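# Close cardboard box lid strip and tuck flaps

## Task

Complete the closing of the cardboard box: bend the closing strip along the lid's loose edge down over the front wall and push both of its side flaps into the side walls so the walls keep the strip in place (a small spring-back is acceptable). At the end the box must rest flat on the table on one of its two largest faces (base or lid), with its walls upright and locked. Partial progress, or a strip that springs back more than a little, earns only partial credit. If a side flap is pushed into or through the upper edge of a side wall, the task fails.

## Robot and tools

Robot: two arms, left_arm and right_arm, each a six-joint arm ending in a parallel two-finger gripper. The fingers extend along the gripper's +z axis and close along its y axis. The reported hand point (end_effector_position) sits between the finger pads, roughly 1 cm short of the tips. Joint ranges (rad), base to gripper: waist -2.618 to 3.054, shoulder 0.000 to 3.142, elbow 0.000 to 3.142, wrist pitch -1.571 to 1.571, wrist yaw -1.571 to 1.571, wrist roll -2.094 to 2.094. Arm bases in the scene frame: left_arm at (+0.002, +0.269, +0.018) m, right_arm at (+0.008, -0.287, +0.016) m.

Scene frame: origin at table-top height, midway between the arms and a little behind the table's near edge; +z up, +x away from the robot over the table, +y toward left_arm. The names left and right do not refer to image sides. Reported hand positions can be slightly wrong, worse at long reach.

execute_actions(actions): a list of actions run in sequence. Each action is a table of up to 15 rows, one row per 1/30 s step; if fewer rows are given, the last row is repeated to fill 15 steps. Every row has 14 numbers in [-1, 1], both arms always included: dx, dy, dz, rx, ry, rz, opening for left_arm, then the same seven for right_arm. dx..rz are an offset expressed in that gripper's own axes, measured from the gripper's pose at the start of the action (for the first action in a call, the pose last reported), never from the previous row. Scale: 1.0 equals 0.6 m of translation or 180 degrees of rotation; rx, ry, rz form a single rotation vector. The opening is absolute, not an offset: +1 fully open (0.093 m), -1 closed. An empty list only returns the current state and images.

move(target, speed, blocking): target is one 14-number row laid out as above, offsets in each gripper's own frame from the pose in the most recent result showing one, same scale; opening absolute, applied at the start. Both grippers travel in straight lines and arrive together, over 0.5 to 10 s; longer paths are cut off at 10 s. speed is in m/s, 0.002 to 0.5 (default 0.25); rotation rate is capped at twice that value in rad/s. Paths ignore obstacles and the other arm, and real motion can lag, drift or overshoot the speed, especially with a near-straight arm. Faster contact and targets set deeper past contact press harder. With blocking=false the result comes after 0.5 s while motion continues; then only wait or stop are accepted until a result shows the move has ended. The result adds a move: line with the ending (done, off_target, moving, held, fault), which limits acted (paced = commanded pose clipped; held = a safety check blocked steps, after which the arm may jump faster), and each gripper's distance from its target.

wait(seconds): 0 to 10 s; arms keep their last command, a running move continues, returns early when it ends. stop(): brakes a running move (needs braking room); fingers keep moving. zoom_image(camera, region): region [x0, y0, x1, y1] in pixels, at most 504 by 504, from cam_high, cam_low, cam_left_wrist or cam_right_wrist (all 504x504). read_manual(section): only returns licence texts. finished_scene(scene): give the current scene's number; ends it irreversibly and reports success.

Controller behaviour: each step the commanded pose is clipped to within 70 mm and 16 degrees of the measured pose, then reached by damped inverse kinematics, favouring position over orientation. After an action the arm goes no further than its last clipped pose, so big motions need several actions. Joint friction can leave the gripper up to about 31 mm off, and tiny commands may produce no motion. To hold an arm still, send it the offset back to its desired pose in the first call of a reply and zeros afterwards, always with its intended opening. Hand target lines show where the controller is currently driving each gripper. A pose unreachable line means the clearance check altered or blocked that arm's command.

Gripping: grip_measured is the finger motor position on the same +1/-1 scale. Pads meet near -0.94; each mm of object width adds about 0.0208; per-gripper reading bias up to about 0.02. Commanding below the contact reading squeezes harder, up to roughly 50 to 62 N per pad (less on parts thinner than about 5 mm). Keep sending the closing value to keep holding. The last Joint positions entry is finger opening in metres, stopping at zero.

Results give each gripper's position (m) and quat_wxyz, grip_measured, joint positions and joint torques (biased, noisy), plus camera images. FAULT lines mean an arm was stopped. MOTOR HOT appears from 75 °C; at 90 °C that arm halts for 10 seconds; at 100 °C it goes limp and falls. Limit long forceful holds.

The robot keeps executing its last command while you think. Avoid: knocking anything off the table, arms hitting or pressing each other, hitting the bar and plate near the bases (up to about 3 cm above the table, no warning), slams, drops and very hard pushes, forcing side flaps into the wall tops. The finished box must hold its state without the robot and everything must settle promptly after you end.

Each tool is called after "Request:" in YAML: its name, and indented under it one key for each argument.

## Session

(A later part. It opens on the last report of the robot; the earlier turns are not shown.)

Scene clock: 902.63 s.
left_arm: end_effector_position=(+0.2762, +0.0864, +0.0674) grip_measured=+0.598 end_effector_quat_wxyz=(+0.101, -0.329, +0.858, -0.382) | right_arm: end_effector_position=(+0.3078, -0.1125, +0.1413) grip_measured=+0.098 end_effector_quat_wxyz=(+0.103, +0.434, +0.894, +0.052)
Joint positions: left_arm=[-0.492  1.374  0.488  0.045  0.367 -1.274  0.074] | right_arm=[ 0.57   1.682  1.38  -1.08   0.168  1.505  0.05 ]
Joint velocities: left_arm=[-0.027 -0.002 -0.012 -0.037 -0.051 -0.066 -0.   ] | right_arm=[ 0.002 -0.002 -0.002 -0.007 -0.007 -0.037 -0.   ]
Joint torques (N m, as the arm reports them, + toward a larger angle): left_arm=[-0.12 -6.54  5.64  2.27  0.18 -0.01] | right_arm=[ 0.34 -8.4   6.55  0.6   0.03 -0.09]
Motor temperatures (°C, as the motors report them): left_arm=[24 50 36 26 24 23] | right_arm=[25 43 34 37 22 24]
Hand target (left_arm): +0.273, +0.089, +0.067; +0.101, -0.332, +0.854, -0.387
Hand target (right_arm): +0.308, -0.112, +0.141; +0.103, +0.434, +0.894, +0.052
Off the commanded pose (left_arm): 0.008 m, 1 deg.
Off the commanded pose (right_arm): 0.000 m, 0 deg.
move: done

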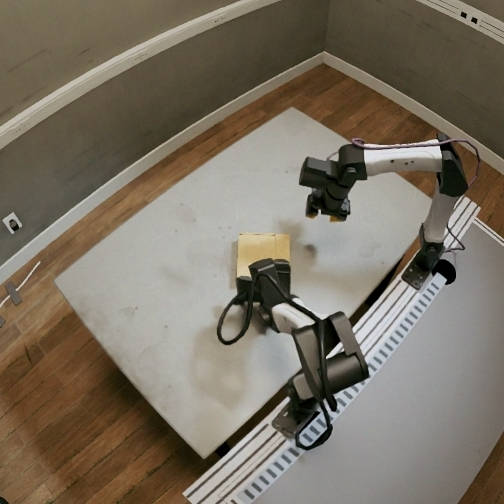

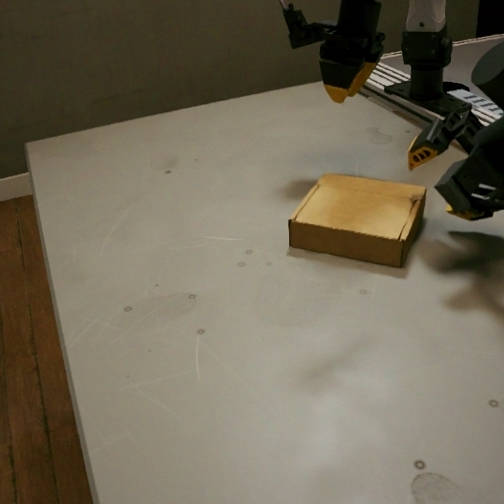

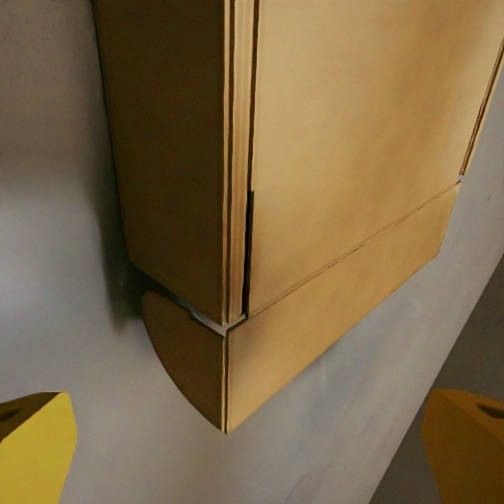

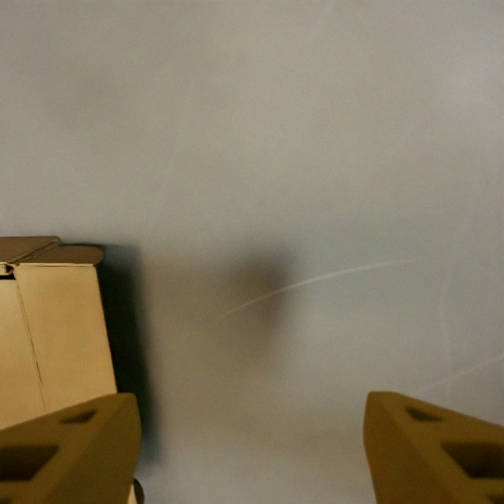

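Request:
move:
  target: [0.015,0.015,0.065,0,0,0,0.4,0.133,0.172,0.122,0,0,0,0.1]
  speed: 0.15

Scene clock: 915.50 s.
left_arm: end_effector_position=(+0.2888, +0.0610, +0.0478) grip_measured=+0.402 end_effector_quat_wxyz=(+0.111, -0.325, +0.853, -0.393) | right_arm: end_effector_position=(+0.3513, +0.0099, +0.0768) grip_measured=+0.098 end_effector_quat_wxyz=(+0.098, +0.436, +0.893, +0.055)
Joint positions: left_arm=[-0.568  1.539  0.488  0.263  0.315 -1.333  0.064] | right_arm=[ 0.734  2.157  1.757 -1.01   0.186  1.675  0.05 ]
Joint velocities: left_arm=[-0.012  0.007  0.017  0.066 -0.022  0.037 -0.001] | right_arm=[ 0.012 -0.012  0.002  0.007  0.007 -0.081  0.   ]
Joint torques (N m, as the arm reports them, + toward a larger angle): left_arm=[-1.59 -4.2   5.22  2.37  0.    0.04] | right_arm=[  1.25 -11.67   7.62   0.49   0.12  -0.01]
Motor temperatures (°C, as the motors report them): left_arm=[24 47 36 29 24 23] | right_arm=[25 43 35 36 22 24]
Hand target (left_arm): +0.281, +0.062, +0.035; +0.102, -0.329, +0.858, -0.382
Hand target (right_arm): +0.351, +0.016, +0.076; +0.101, +0.434, +0.894, +0.055
Off the commanded pose (left_arm): 0.015 m, 2 deg.
Off the commanded pose (right_arm): 0.006 m, 1 deg.
move: off_target (left_arm)

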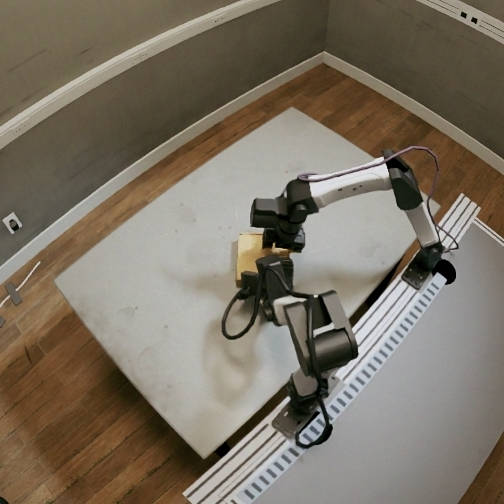

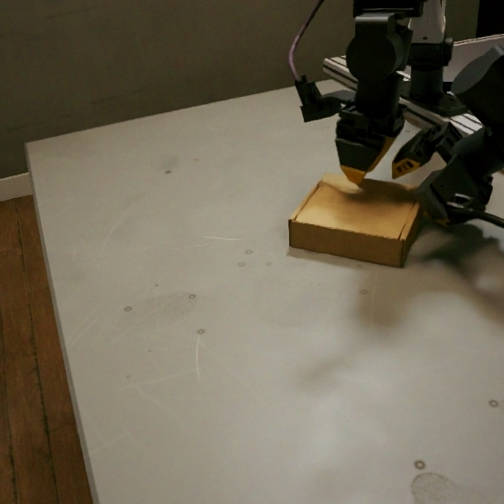

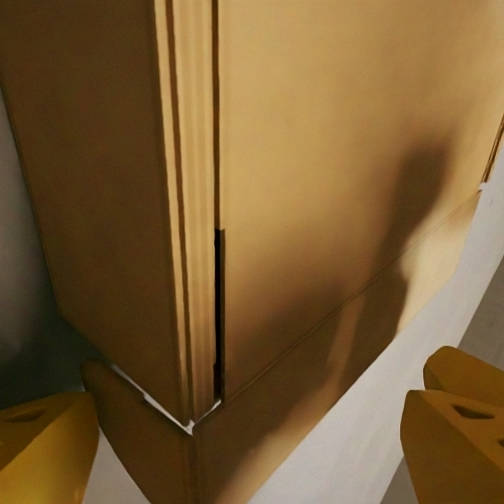

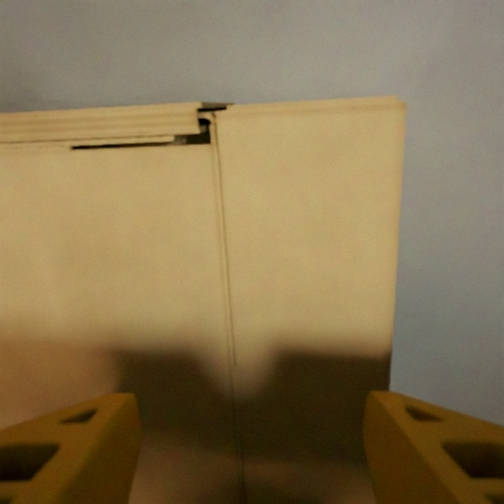

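Request:
move:
  target: [0,0,0,0,0,0,0.4,0,0.005,0.065,0.06,0,0,0.1]
  speed: 0.06

Scene clock: 921.67 s.
left_arm: end_effector_position=(+0.2891, +0.0609, +0.0481) grip_measured=+0.402 end_effector_quat_wxyz=(+0.112, -0.325, +0.853, -0.393) | right_arm: end_effector_position=(+0.3635, +0.0155, +0.0573) grip_measured=+0.098 end_effector_quat_wxyz=(+0.074, +0.437, +0.896, -0.009)
Joint positions: left_arm=[-0.568  1.539  0.488  0.265  0.315 -1.334  0.064] | right_arm=[ 0.722  2.369  2.045 -1.224  0.183  1.677  0.05 ]
Joint velocities: left_arm=[-0.007 -0.002 -0.002 -0.007  0.022  0.051 -0.001] | right_arm=[ 0.002  0.022  0.012 -0.022  0.007 -0.037 -0.   ]
Joint torques (N m, as the arm reports them, + toward a larger angle): left_arm=[-0.7  -6.26  6.81  2.21  0.09  0.12] | right_arm=[ -0.58 -10.83   6.75   0.12  -0.11   0.  ]
Motor temperatures (°C, as the motors report them): left_arm=[24 45 36 30 24 23] | right_arm=[25 44 36 36 22 24]
Hand target (left_arm): +0.289, +0.061, +0.048; +0.111, -0.325, +0.853, -0.393
Hand target (right_arm): +0.361, +0.012, +0.039; +0.058, +0.442, +0.894, -0.029
Off the commanded pose (left_arm): 0.000 m, 0 deg.
Off the commanded pose (right_arm): 0.018 m, 3 deg.
move: off_target (right_arm)

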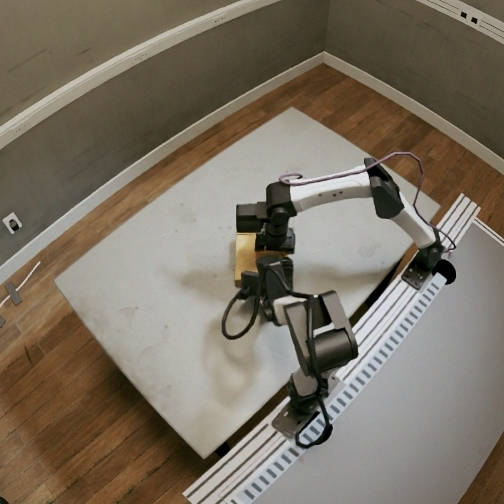

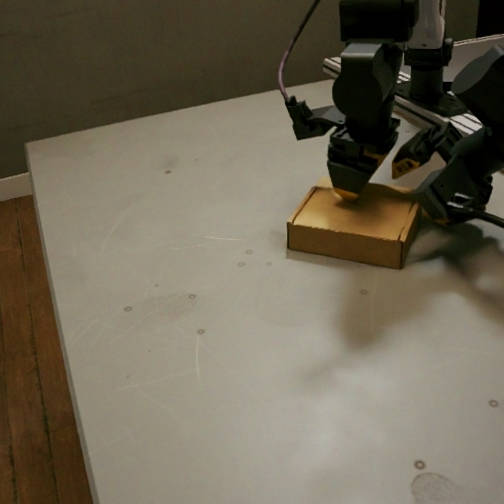

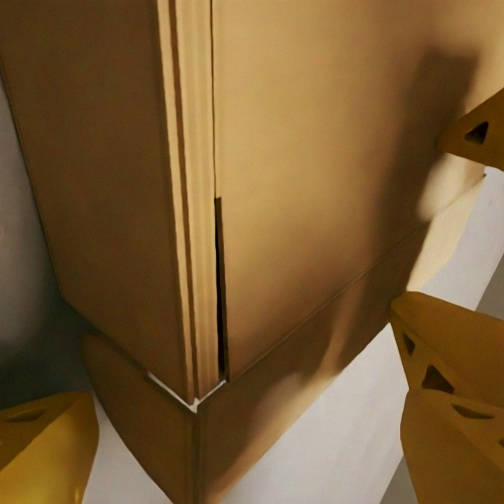

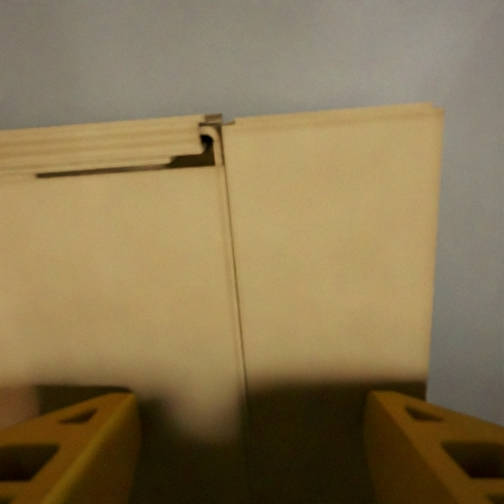

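Request:
execute_actions:
  actions:
    - [[0,0,0,0,0,0,0.15,0,-0.005,0.03,0.015,0,0,0.1]]

Scene clock: 926.80 s.
left_arm: end_effector_position=(+0.2891, +0.0609, +0.0481) grip_measured=+0.152 end_effector_quat_wxyz=(+0.112, -0.325, +0.853, -0.393) | right_arm: end_effector_position=(+0.3634, +0.0154, +0.0573) grip_measured=+0.098 end_effector_quat_wxyz=(+0.074, +0.437, +0.896, -0.009)
Joint positions: left_arm=[-0.568  1.539  0.488  0.265  0.315 -1.334  0.052] | right_arm=[ 0.722  2.369  2.046 -1.224  0.183  1.677  0.05 ]
Joint velocities: left_arm=[ 0.032  0.002  0.002 -0.051 -0.007  0.051  0.001] | right_arm=[ 0.012 -0.007 -0.002  0.007 -0.066 -0.037  0.   ]
Joint torques (N m, as the arm reports them, + toward a larger angle): left_arm=[-0.65 -6.34  6.86  2.22  0.08  0.08] | right_arm=[ -0.38 -10.8    7.16   0.07   0.01  -0.09]
Motor temperatures (°C, as the motors report them): left_arm=[24 45 36 30 24 23] | right_arm=[25 45 36 35 22 24]
Hand target (left_arm): +0.289, +0.061, +0.048; +0.112, -0.325, +0.853, -0.393
Hand target (right_arm): +0.363, +0.012, +0.039; +0.064, +0.438, +0.896, -0.030
Off the commanded pose (left_arm): 0.000 m, 0 deg.
Off the commanded pose (right_arm): 0.018 m, 3 deg.

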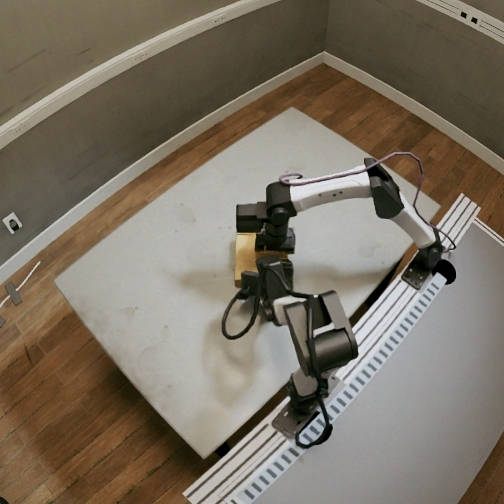

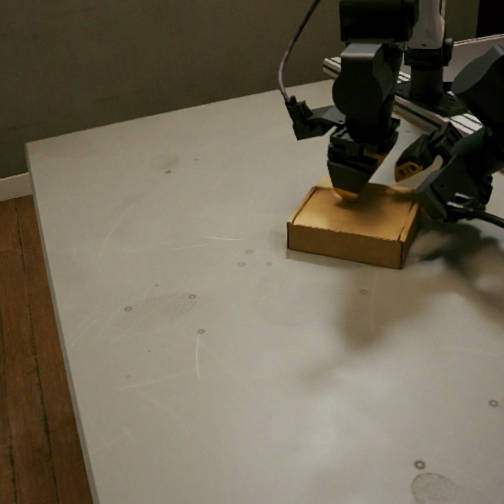

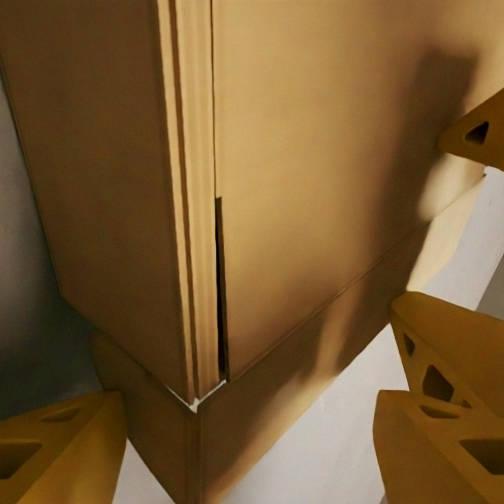

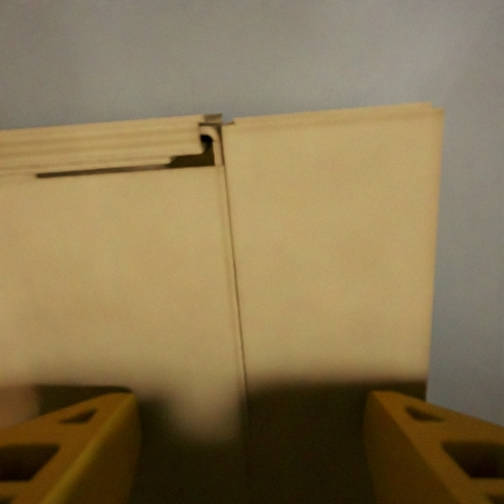

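Request:
move:
  target: [0,0,0,0,0,0,0.18,0,-0.005,0.043,-0.07,0,0,0.1]
  speed: 0.04

Scene clock: 934.37 s.
left_arm: end_effector_position=(+0.2891, +0.0609, +0.0481) grip_measured=+0.178 end_effector_quat_wxyz=(+0.112, -0.325, +0.853, -0.393) | right_arm: end_effector_position=(+0.3711, +0.0195, +0.0549) grip_measured=+0.098 end_effector_quat_wxyz=(+0.128, +0.430, +0.887, +0.112)
Joint positions: left_arm=[-0.568  1.539  0.488  0.265  0.315 -1.334  0.054] | right_arm=[ 0.722  2.144  1.616 -0.749  0.198  1.64   0.05 ]
Joint velocities: left_arm=[-0.017 -0.012  0.002 -0.022 -0.007 -0.022  0.   ] | right_arm=[ 0.007 -0.002 -0.012  0.007 -0.022 -0.022 -0.001]
Joint torques (N m, as the arm reports them, + toward a larger angle): left_arm=[-0.68 -6.19  6.76  2.2   0.06  0.07] | right_arm=[ -0.03 -11.38   4.     0.92   0.04  -0.12]
Motor temperatures (°C, as the motors report them): left_arm=[24 43 36 30 24 23] | right_arm=[25 46 36 35 22 24]
Hand target (left_arm): +0.289, +0.061, +0.048; +0.112, -0.325, +0.853, -0.393
Hand target (right_arm): +0.363, +0.011, +0.033; +0.120, +0.428, +0.891, +0.090
Off the commanded pose (left_arm): 0.000 m, 0 deg.
Off the commanded pose (right_arm): 0.025 m, 3 deg.
move: off_target (right_arm)

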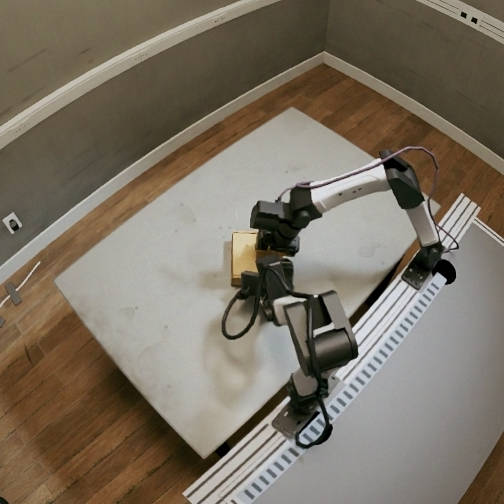

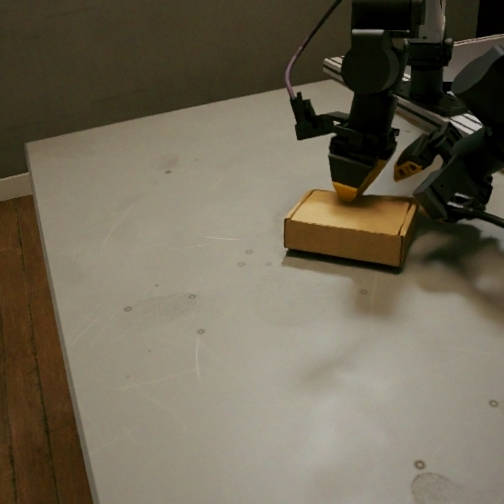

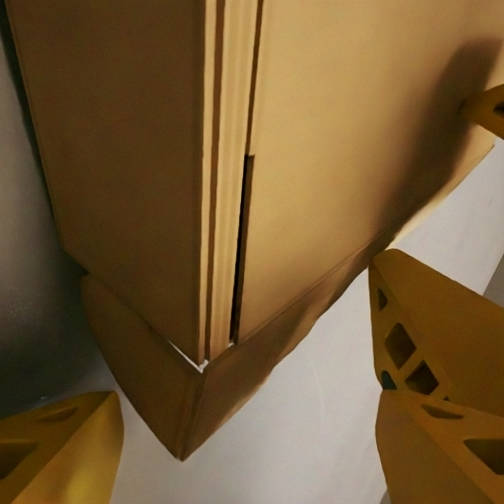

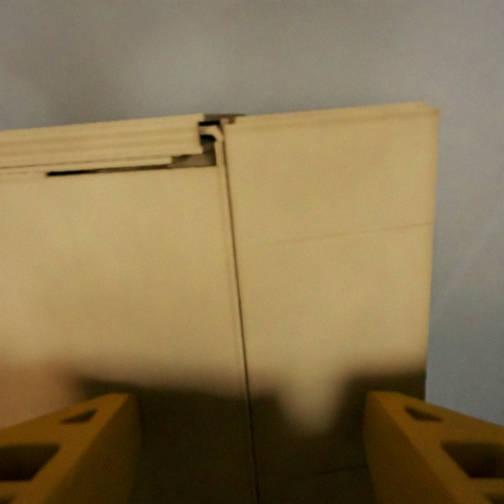

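Request:
execute_actions:
  actions:
    - [[0,0,0,0,0,0,0.5,0,-0.01,0.035,0.015,0,0,0.1]]
    - [[-0.045,0,0,0,0,0,0.5,0,-0.01,0.035,0.015,0,0,0.1]]
    - [[0,0,0,0,0,0,0.5,0,-0.01,0.035,0.015,0,0,0.1]]

Scene clock: 940.00 s.
left_arm: end_effector_position=(+0.3098, +0.0797, +0.0521) grip_measured=+0.498 end_effector_quat_wxyz=(+0.124, -0.326, +0.847, -0.400) | right_arm: end_effector_position=(+0.3781, +0.0264, +0.0549) grip_measured=+0.098 end_effector_quat_wxyz=(+0.130, +0.430, +0.886, +0.117)
Joint positions: left_arm=[-0.468  1.561  0.517  0.262  0.375 -1.267  0.069] | right_arm=[ 0.722  2.173  1.659 -0.752  0.198  1.64   0.05 ]
Joint velocities: left_arm=[-0.007 -0.002  0.032 -0.007  0.022  0.051 -0.001] | right_arm=[-0.012 -0.022 -0.002  0.037  0.022 -0.051 -0.   ]
Joint torques (N m, as the arm reports them, + toward a larger angle): left_arm=[-0.62 -6.59  6.92  2.21  0.09  0.07] | right_arm=[-0.52 -9.38  6.95  0.77  0.01 -0.1 ]
Motor temperatures (°C, as the motors report them): left_arm=[24 43 36 30 24 23] | right_arm=[25 46 35 35 22 24]
Hand target (left_arm): +0.310, +0.080, +0.052; +0.124, -0.326, +0.847, -0.400
Hand target (right_arm): +0.377, +0.022, +0.033; +0.119, +0.433, +0.889, +0.095
Off the commanded pose (left_arm): 0.000 m, 0 deg.
Off the commanded pose (right_arm): 0.022 m, 3 deg.

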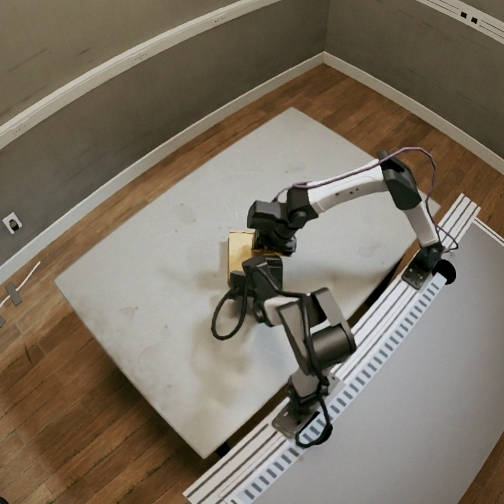

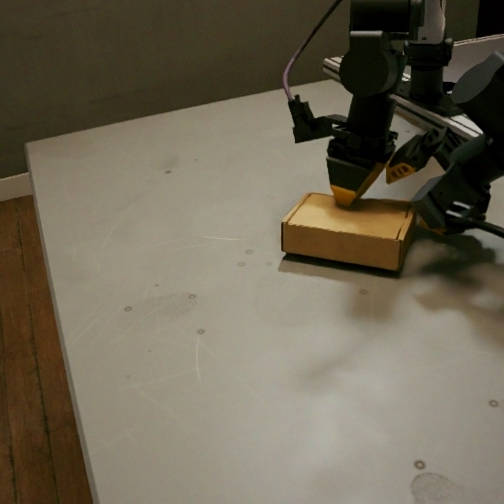

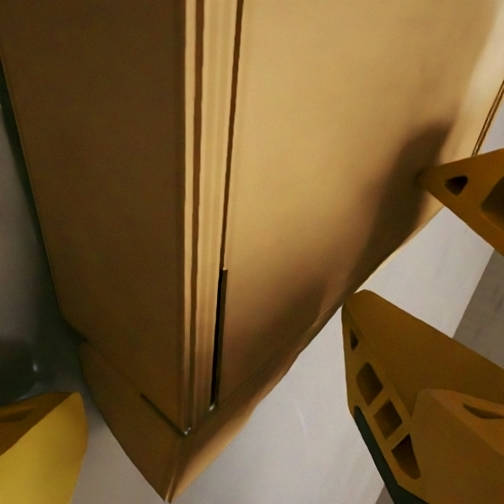

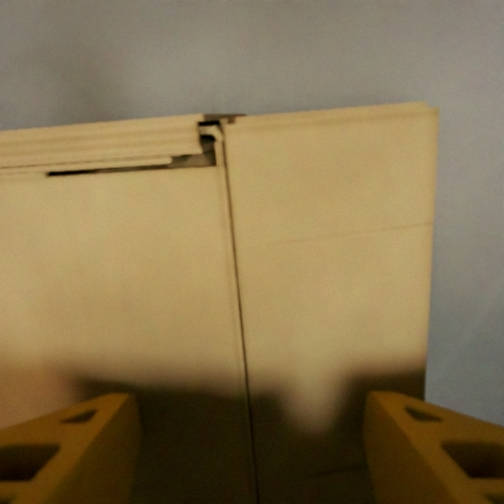

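Request:
execute_actions:
  actions:
    - [[0,0,0,0,0,0,0.45,0,-0.017,0.034,0.015,0,0,0.1],[0,0,0,0,0,0,0.43,0,-0.017,0.034,0.015,0,0,0.1],[0,0,0,0,0,0,0.41,0,-0.017,0.034,0.015,0,0,0.1],[0,0,0,0,0,0,0.39,0,-0.017,0.034,0.015,0,0,0.1],[0,0,0,0,0,0,0.37,0,-0.017,0.034,0.015,0,0,0.1],[0,0,0,0,0,0,0.35,0,-0.017,0.034,0.015,0,0,0.1],[0,0,0,0,0,0,0.33,0,-0.017,0.034,0.015,0,0,0.1],[0,0,0,0,0,0,0.31,0,-0.017,0.034,0.015,0,0,0.1],[0,0,0,0,0,0,0.29,0,-0.017,0.034,0.015,0,0,0.1]]

Scene clock: 948.80 s.
left_arm: end_effector_position=(+0.3098, +0.0797, +0.0521) grip_measured=+0.292 end_effector_quat_wxyz=(+0.124, -0.326, +0.847, -0.400) | right_arm: end_effector_position=(+0.3781, +0.0264, +0.0549) grip_measured=+0.098 end_effector_quat_wxyz=(+0.130, +0.430, +0.886, +0.117)
Joint positions: left_arm=[-0.468  1.561  0.517  0.262  0.375 -1.267  0.059] | right_arm=[ 0.722  2.173  1.659 -0.752  0.198  1.64   0.05 ]
Joint velocities: left_arm=[-0.007  0.002 -0.002 -0.007 -0.022  0.125  0.   ] | right_arm=[-0.017  0.007  0.017  0.051  0.081 -0.037 -0.   ]
Joint torques (N m, as the arm reports them, + toward a larger angle): left_arm=[-0.61 -6.54  6.84  2.24  0.12  0.09] | right_arm=[-0.44 -9.73  6.48  0.84  0.02 -0.07]
Motor temperatures (°C, as the motors report them): left_arm=[24 42 36 31 24 23] | right_arm=[25 46 36 35 22 24]
Hand target (left_arm): +0.310, +0.080, +0.052; +0.124, -0.326, +0.847, -0.400
Hand target (right_arm): +0.376, +0.021, +0.033; +0.120, +0.433, +0.888, +0.096
Off the commanded pose (left_arm): 0.000 m, 0 deg.
Off the commanded pose (right_arm): 0.023 m, 3 deg.

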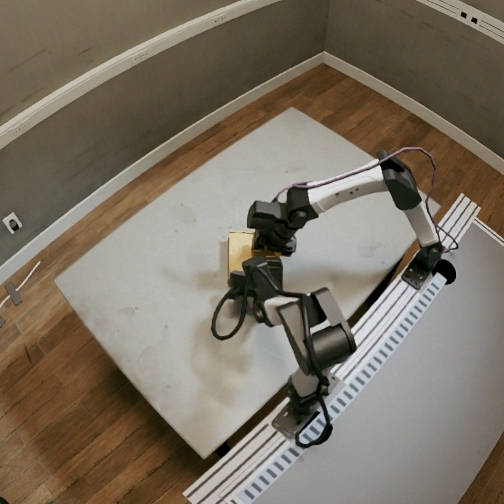

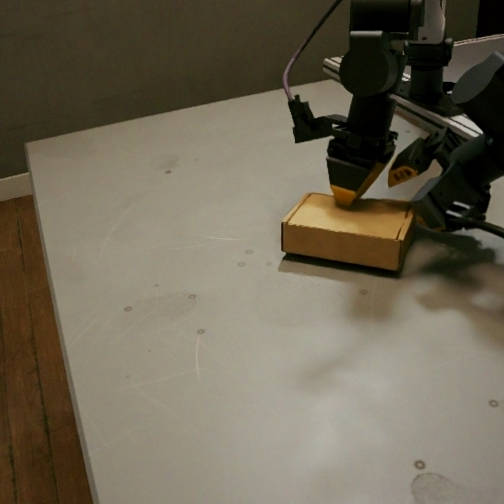

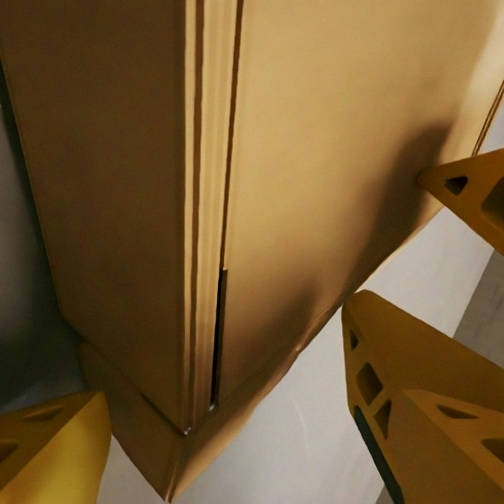

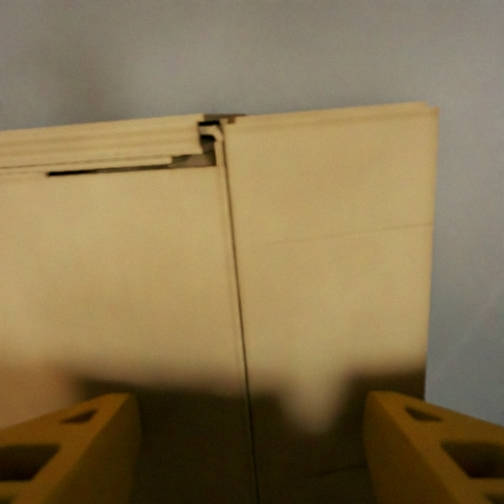

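Request:
execute_actions:
  actions:
    - [[0,0,0,0,0,0,0.27,0,-0.017,0.034,0.015,0,0,0.1],[0,0,0,0,0,0,0.25,0,-0.017,0.034,0.015,0,0,0.1],[0,0,0,0,0,0,0.23,0,-0.017,0.034,0.015,0,0,0.1],[0,0,0,0,0,0,0.21,0,-0.017,0.034,0.015,0,0,0.1],[0,0,0,0,0,0,0.19,0,-0.017,0.034,0.015,0,0,0.1],[0,0,0,0,0,0,0.17,0,-0.017,0.034,0.015,0,0,0.1],[0,0,0,0,0,0,0.15,0,-0.017,0.034,0.015,0,0,0.1]]

Scene clock: 957.07 s.
left_arm: end_effector_position=(+0.3098, +0.0797, +0.0521) grip_measured=+0.152 end_effector_quat_wxyz=(+0.124, -0.326, +0.847, -0.400) | right_arm: end_effector_position=(+0.3781, +0.0264, +0.0549) grip_measured=+0.098 end_effector_quat_wxyz=(+0.130, +0.430, +0.886, +0.117)
Joint positions: left_arm=[-0.468  1.561  0.517  0.262  0.375 -1.267  0.052] | right_arm=[ 0.722  2.173  1.659 -0.752  0.198  1.64   0.05 ]
Joint velocities: left_arm=[-0.022  0.007 -0.012 -0.022 -0.081 -0.037  0.   ] | right_arm=[ 0.007 -0.017 -0.012  0.037 -0.007  0.007 -0.001]
Joint torques (N m, as the arm reports them, + toward a larger angle): left_arm=[-0.68 -6.48  6.92  2.24  0.08  0.08] | right_arm=[-0.48 -9.83  6.34  0.87 -0.01 -0.12]
Motor temperatures (°C, as the motors report them): left_arm=[24 42 37 31 24 23] | right_arm=[25 46 36 35 22 24]
Hand target (left_arm): +0.310, +0.080, +0.052; +0.124, -0.326, +0.847, -0.400
Hand target (right_arm): +0.376, +0.021, +0.033; +0.120, +0.433, +0.888, +0.096
Off the commanded pose (left_arm): 0.000 m, 0 deg.
Off the commanded pose (right_arm): 0.023 m, 3 deg.

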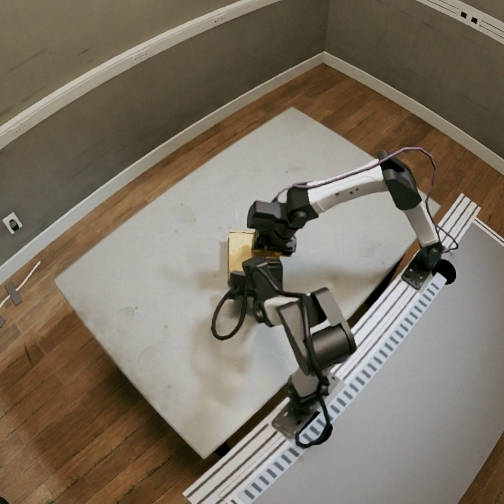

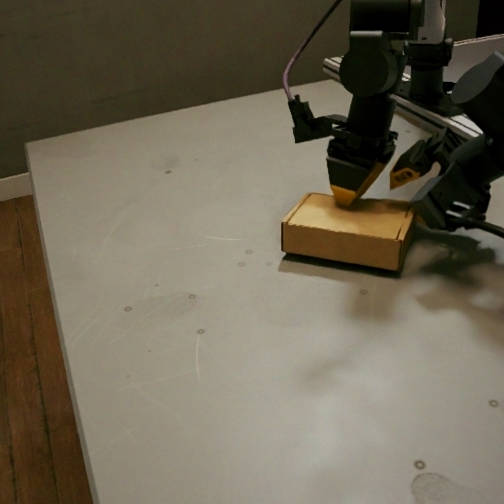

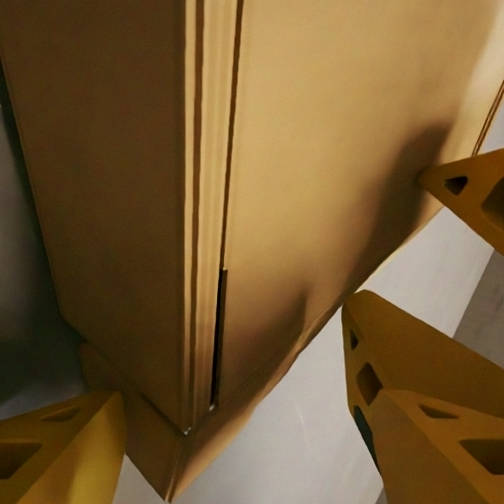

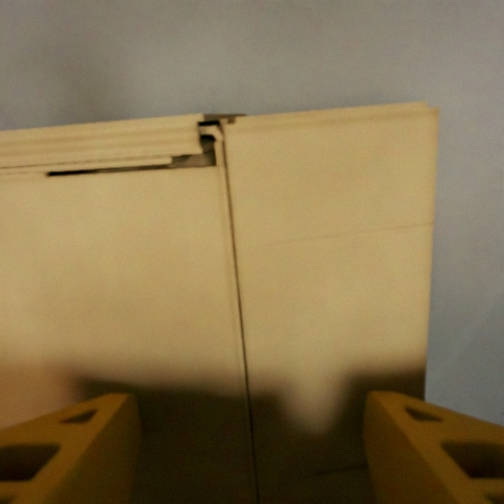

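Request:
execute_actions:
  actions:
    - [[0,0,0,0,0,0,0.14,0,-0.017,0.034,0.015,0,0,0.1],[0,0,0,0,0,0,0.13,0,-0.017,0.034,0.015,0,0,0.1],[0,0,0,0,0,0,0.12,0,-0.017,0.034,0.015,0,0,0.1],[0,0,0,0,0,0,0.11,0,-0.017,0.034,0.015,0,0,0.1],[0,0,0,0,0,0,0.10,0,-0.017,0.034,0.015,0,0,0.1],[0,0,0,0,0,0,0.09,0,-0.017,0.034,0.015,0,0,0.1],[0,0,0,0,0,0,0.08,0,-0.017,0.034,0.015,0,0,0.1],[0,0,0,0,0,0,0.07,0,-0.017,0.034,0.015,0,0,0.1]]

Scene clock: 963.33 s.
left_arm: end_effector_position=(+0.3097, +0.0798, +0.0519) grip_measured=+0.072 end_effector_quat_wxyz=(+0.124, -0.326, +0.847, -0.400) | right_arm: end_effector_position=(+0.3781, +0.0264, +0.0549) grip_measured=+0.098 end_effector_quat_wxyz=(+0.130, +0.430, +0.886, +0.117)
Joint positions: left_arm=[-0.468  1.561  0.517  0.261  0.375 -1.267  0.049] | right_arm=[ 0.722  2.173  1.659 -0.752  0.198  1.64   0.05 ]
Joint velocities: left_arm=[-0.017  0.012 -0.022  0.11   0.022  0.037  0.001] | right_arm=[ 0.007 -0.002 -0.002  0.007  0.037 -0.007  0.001]
Joint torques (N m, as the arm reports them, + toward a larger angle): left_arm=[-0.59 -6.61  6.8   2.2   0.09  0.13] | right_arm=[-0.38 -9.89  6.33  0.86 -0.02 -0.09]
Motor temperatures (°C, as the motors report them): left_arm=[24 41 37 31 24 23] | right_arm=[25 46 36 34 22 24]
Hand target (left_arm): +0.310, +0.080, +0.052; +0.124, -0.326, +0.847, -0.400
Hand target (right_arm): +0.376, +0.021, +0.033; +0.120, +0.433, +0.888, +0.096
Off the commanded pose (left_arm): 0.000 m, 0 deg.
Off the commanded pose (right_arm): 0.023 m, 3 deg.

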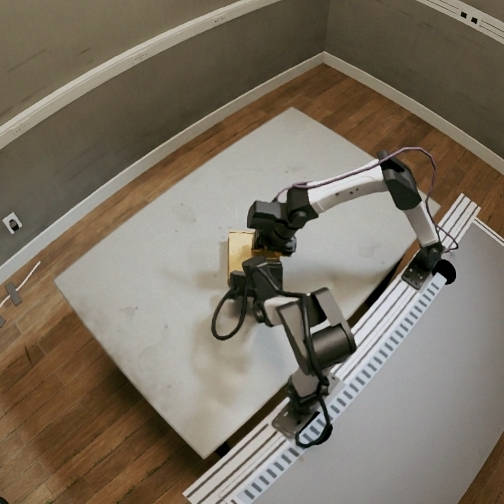

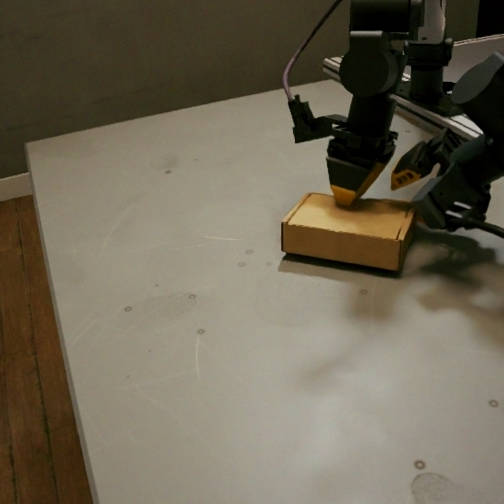

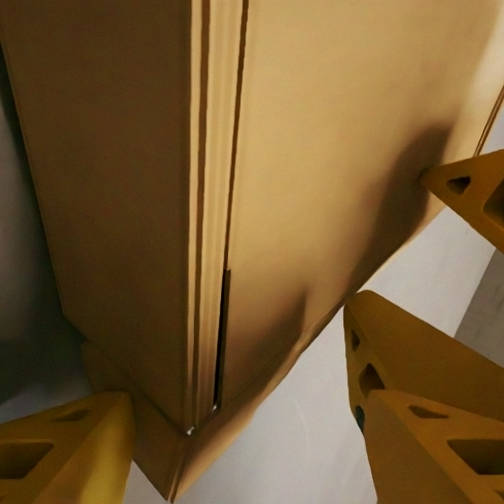

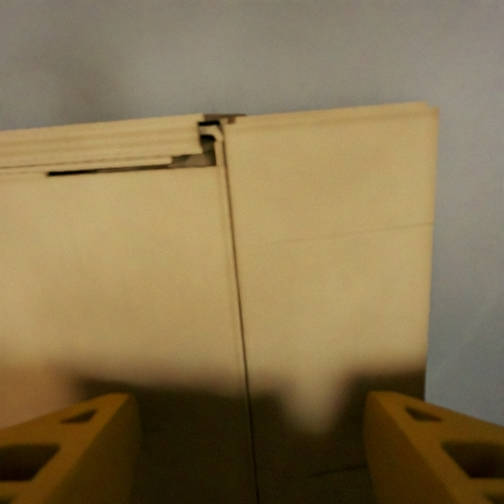

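Request:
execute_actions:
  actions:
    - [[0,0,0,0,0,0,0.45,0,-0.017,0.034,0.015,0,0,0.1]]
    - [[0.022,0.0,0.02,0,0,0,0.45,0,-0.017,0.034,0.015,0,0,0.1]]
    - [[0,0,0,0,0,0,0.45,0,-0.017,0.034,0.015,0,0,0.1]]

Scene clock: 975.93 s.
left_arm: end_effector_position=(+0.3080, +0.0666, +0.0531) grip_measured=+0.448 end_effector_quat_wxyz=(+0.128, -0.325, +0.846, -0.403) | right_arm: end_effector_position=(+0.3826, +0.0268, +0.0525) grip_measured=+0.098 end_effector_quat_wxyz=(+0.133, +0.433, +0.883, +0.122)
Joint positions: left_arm=[-0.521  1.571  0.517  0.298  0.334 -1.307  0.067] | right_arm=[ 0.717  2.181  1.659 -0.733  0.2    1.639  0.05 ]
Joint velocities: left_arm=[-0.002 -0.002  0.002  0.022 -0.022  0.051 -0.   ] | right_arm=[ 0.007 -0.002 -0.002 -0.007 -0.022 -0.007 -0.001]
Joint torques (N m, as the arm reports them, + toward a larger angle): left_arm=[-0.72 -6.64  6.74  2.27  0.09  0.11] | right_arm=[ -0.29 -10.04   6.47   0.84   0.01  -0.08]
Motor temperatures (°C, as the motors report them): left_arm=[24 41 37 32 24 23] | right_arm=[25 46 36 34 22 24]
Hand target (left_arm): +0.308, +0.067, +0.053; +0.128, -0.325, +0.846, -0.403
Hand target (right_arm): +0.380, +0.022, +0.031; +0.122, +0.435, +0.887, +0.099
Off the commanded pose (left_arm): 0.000 m, 0 deg.
Off the commanded pose (right_arm): 0.022 m, 3 deg.

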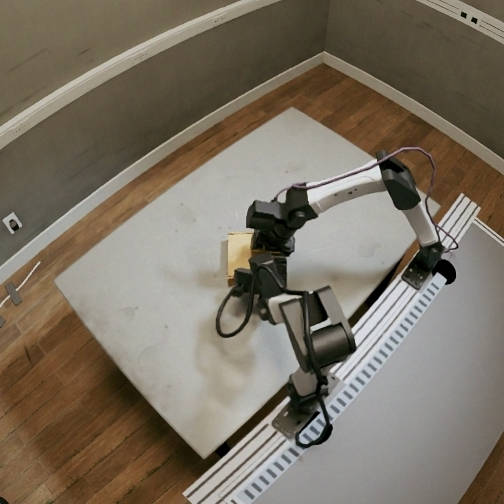

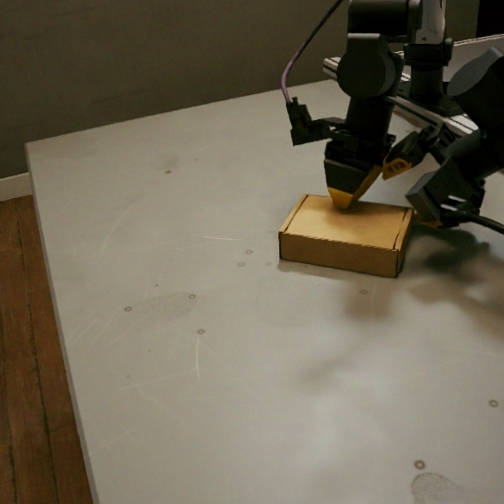

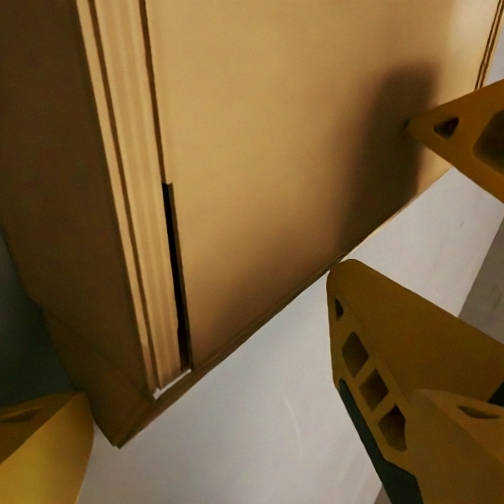

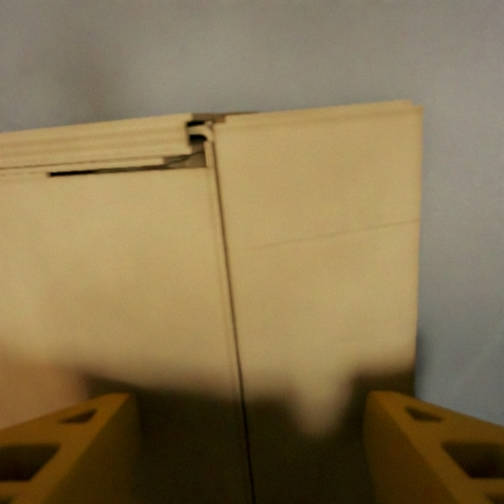

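Request:
move:
  target: [0,0.03,-0.12,0,0,0,0.45,0,-0.015,0.05,-0.07,0,0,0.1]
  speed: 0.05

Scene clock: 986.07 s.
left_arm: end_effector_position=(+0.2746, +0.1149, +0.0905) grip_measured=+0.448 end_effector_quat_wxyz=(+0.136, -0.322, +0.843, -0.408) | right_arm: end_effector_position=(+0.3956, +0.0388, +0.0463) grip_measured=+0.098 end_effector_quat_wxyz=(+0.188, +0.415, +0.854, +0.251)
Joint positions: left_arm=[-0.377  1.211  0.432  0.001  0.435 -1.198  0.067] | right_arm=[ 0.717  2.077  1.328 -0.211  0.204  1.596  0.05 ]
Joint velocities: left_arm=[-0.002  0.002 -0.032 -0.037 -0.007  0.081 -0.   ] | right_arm=[ 0.012 -0.007  0.017  0.037 -0.066 -0.037 -0.   ]
Joint torques (N m, as the arm reports them, + toward a larger angle): left_arm=[-0.12 -5.81  6.    1.97  0.2   0.18] | right_arm=[ -0.51 -11.28   3.9    1.3   -0.01  -0.13]
Motor temperatures (°C, as the motors report them): left_arm=[24 40 37 32 24 23] | right_arm=[25 47 36 34 22 24]
Hand target (left_arm): +0.266, +0.119, +0.085; +0.128, -0.325, +0.846, -0.403
Hand target (right_arm): +0.385, +0.024, +0.023; +0.177, +0.417, +0.865, +0.218
Off the commanded pose (left_arm): 0.011 m, 1 deg.
Off the commanded pose (right_arm): 0.030 m, 4 deg.
move: off_target (left_arm, right_arm)

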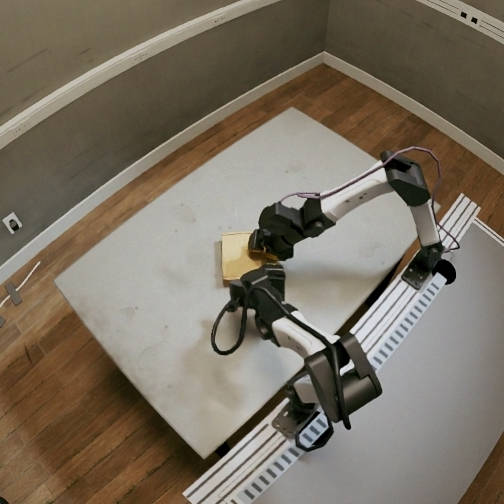

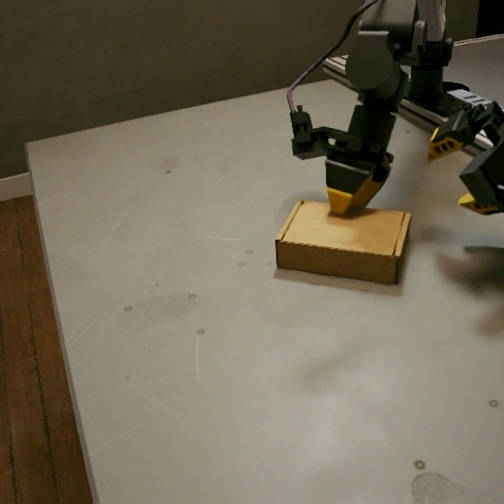

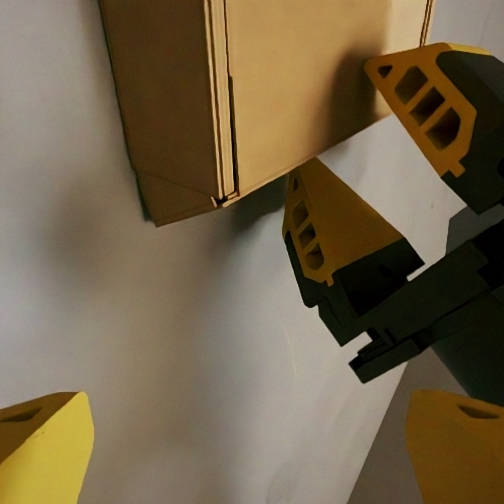

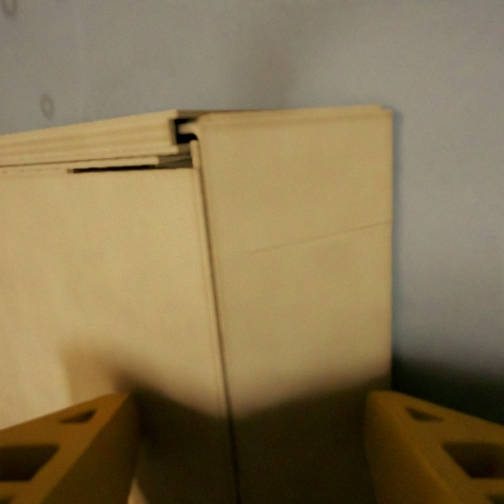

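Request:
execute_actions:
  actions: []

Scene clock: 1001.60 s.
left_arm: end_effector_position=(+0.2742, +0.1148, +0.0902) grip_measured=+0.448 end_effector_quat_wxyz=(+0.136, -0.322, +0.844, -0.408) | right_arm: end_effector_position=(+0.3957, +0.0389, +0.0464) grip_measured=+0.098 end_effector_quat_wxyz=(+0.188, +0.415, +0.854, +0.251)
Joint positions: left_arm=[-0.377  1.211  0.432 -0.001  0.435 -1.198  0.067] | right_arm=[ 0.717  2.077  1.328 -0.211  0.204  1.595  0.05 ]
Joint velocities: left_arm=[ 0.007 -0.002  0.012 -0.037 -0.022 -0.051 -0.001] | right_arm=[-0.012 -0.007 -0.002 -0.022 -0.007 -0.007 -0.   ]
Joint torques (N m, as the arm reports them, + toward a larger angle): left_arm=[ 0.09 -5.74  6.08  1.97  0.24  0.15] | right_arm=[ -0.42 -11.05   4.11   1.28   0.02  -0.19]
Motor temperatures (°C, as the motors report them): left_arm=[24 40 37 31 24 23] | right_arm=[25 48 35 35 22 24]
Hand target (left_arm): +0.266, +0.119, +0.085; +0.128, -0.325, +0.846, -0.403
Hand target (right_arm): +0.385, +0.024, +0.023; +0.177, +0.416, +0.865, +0.218
Off the commanded pose (left_arm): 0.010 m, 1 deg.
Off the commanded pose (right_arm): 0.030 m, 4 deg.

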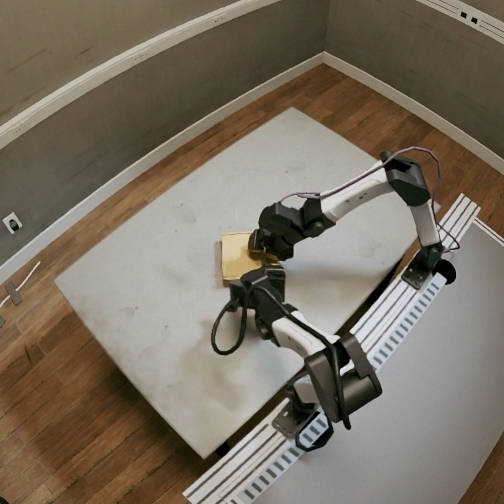

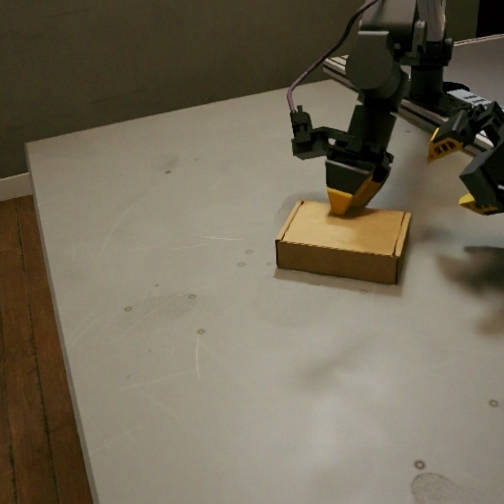

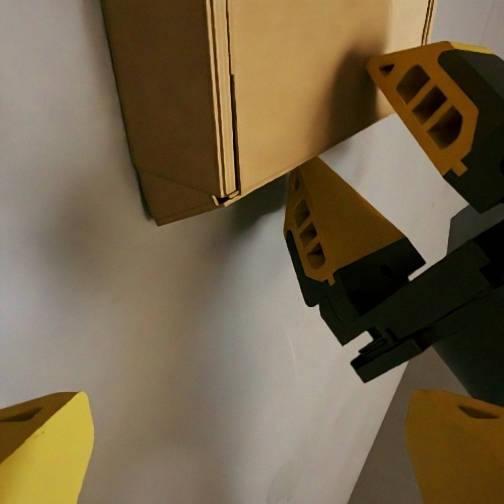

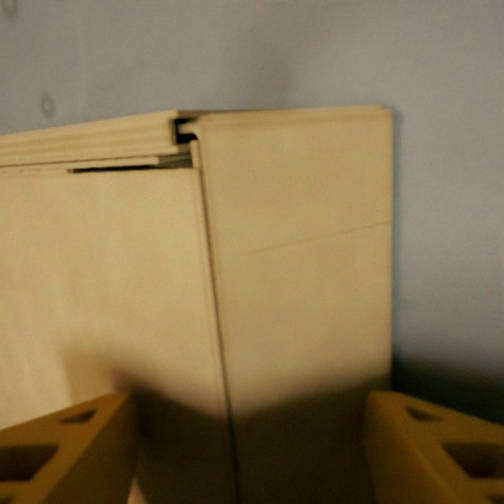

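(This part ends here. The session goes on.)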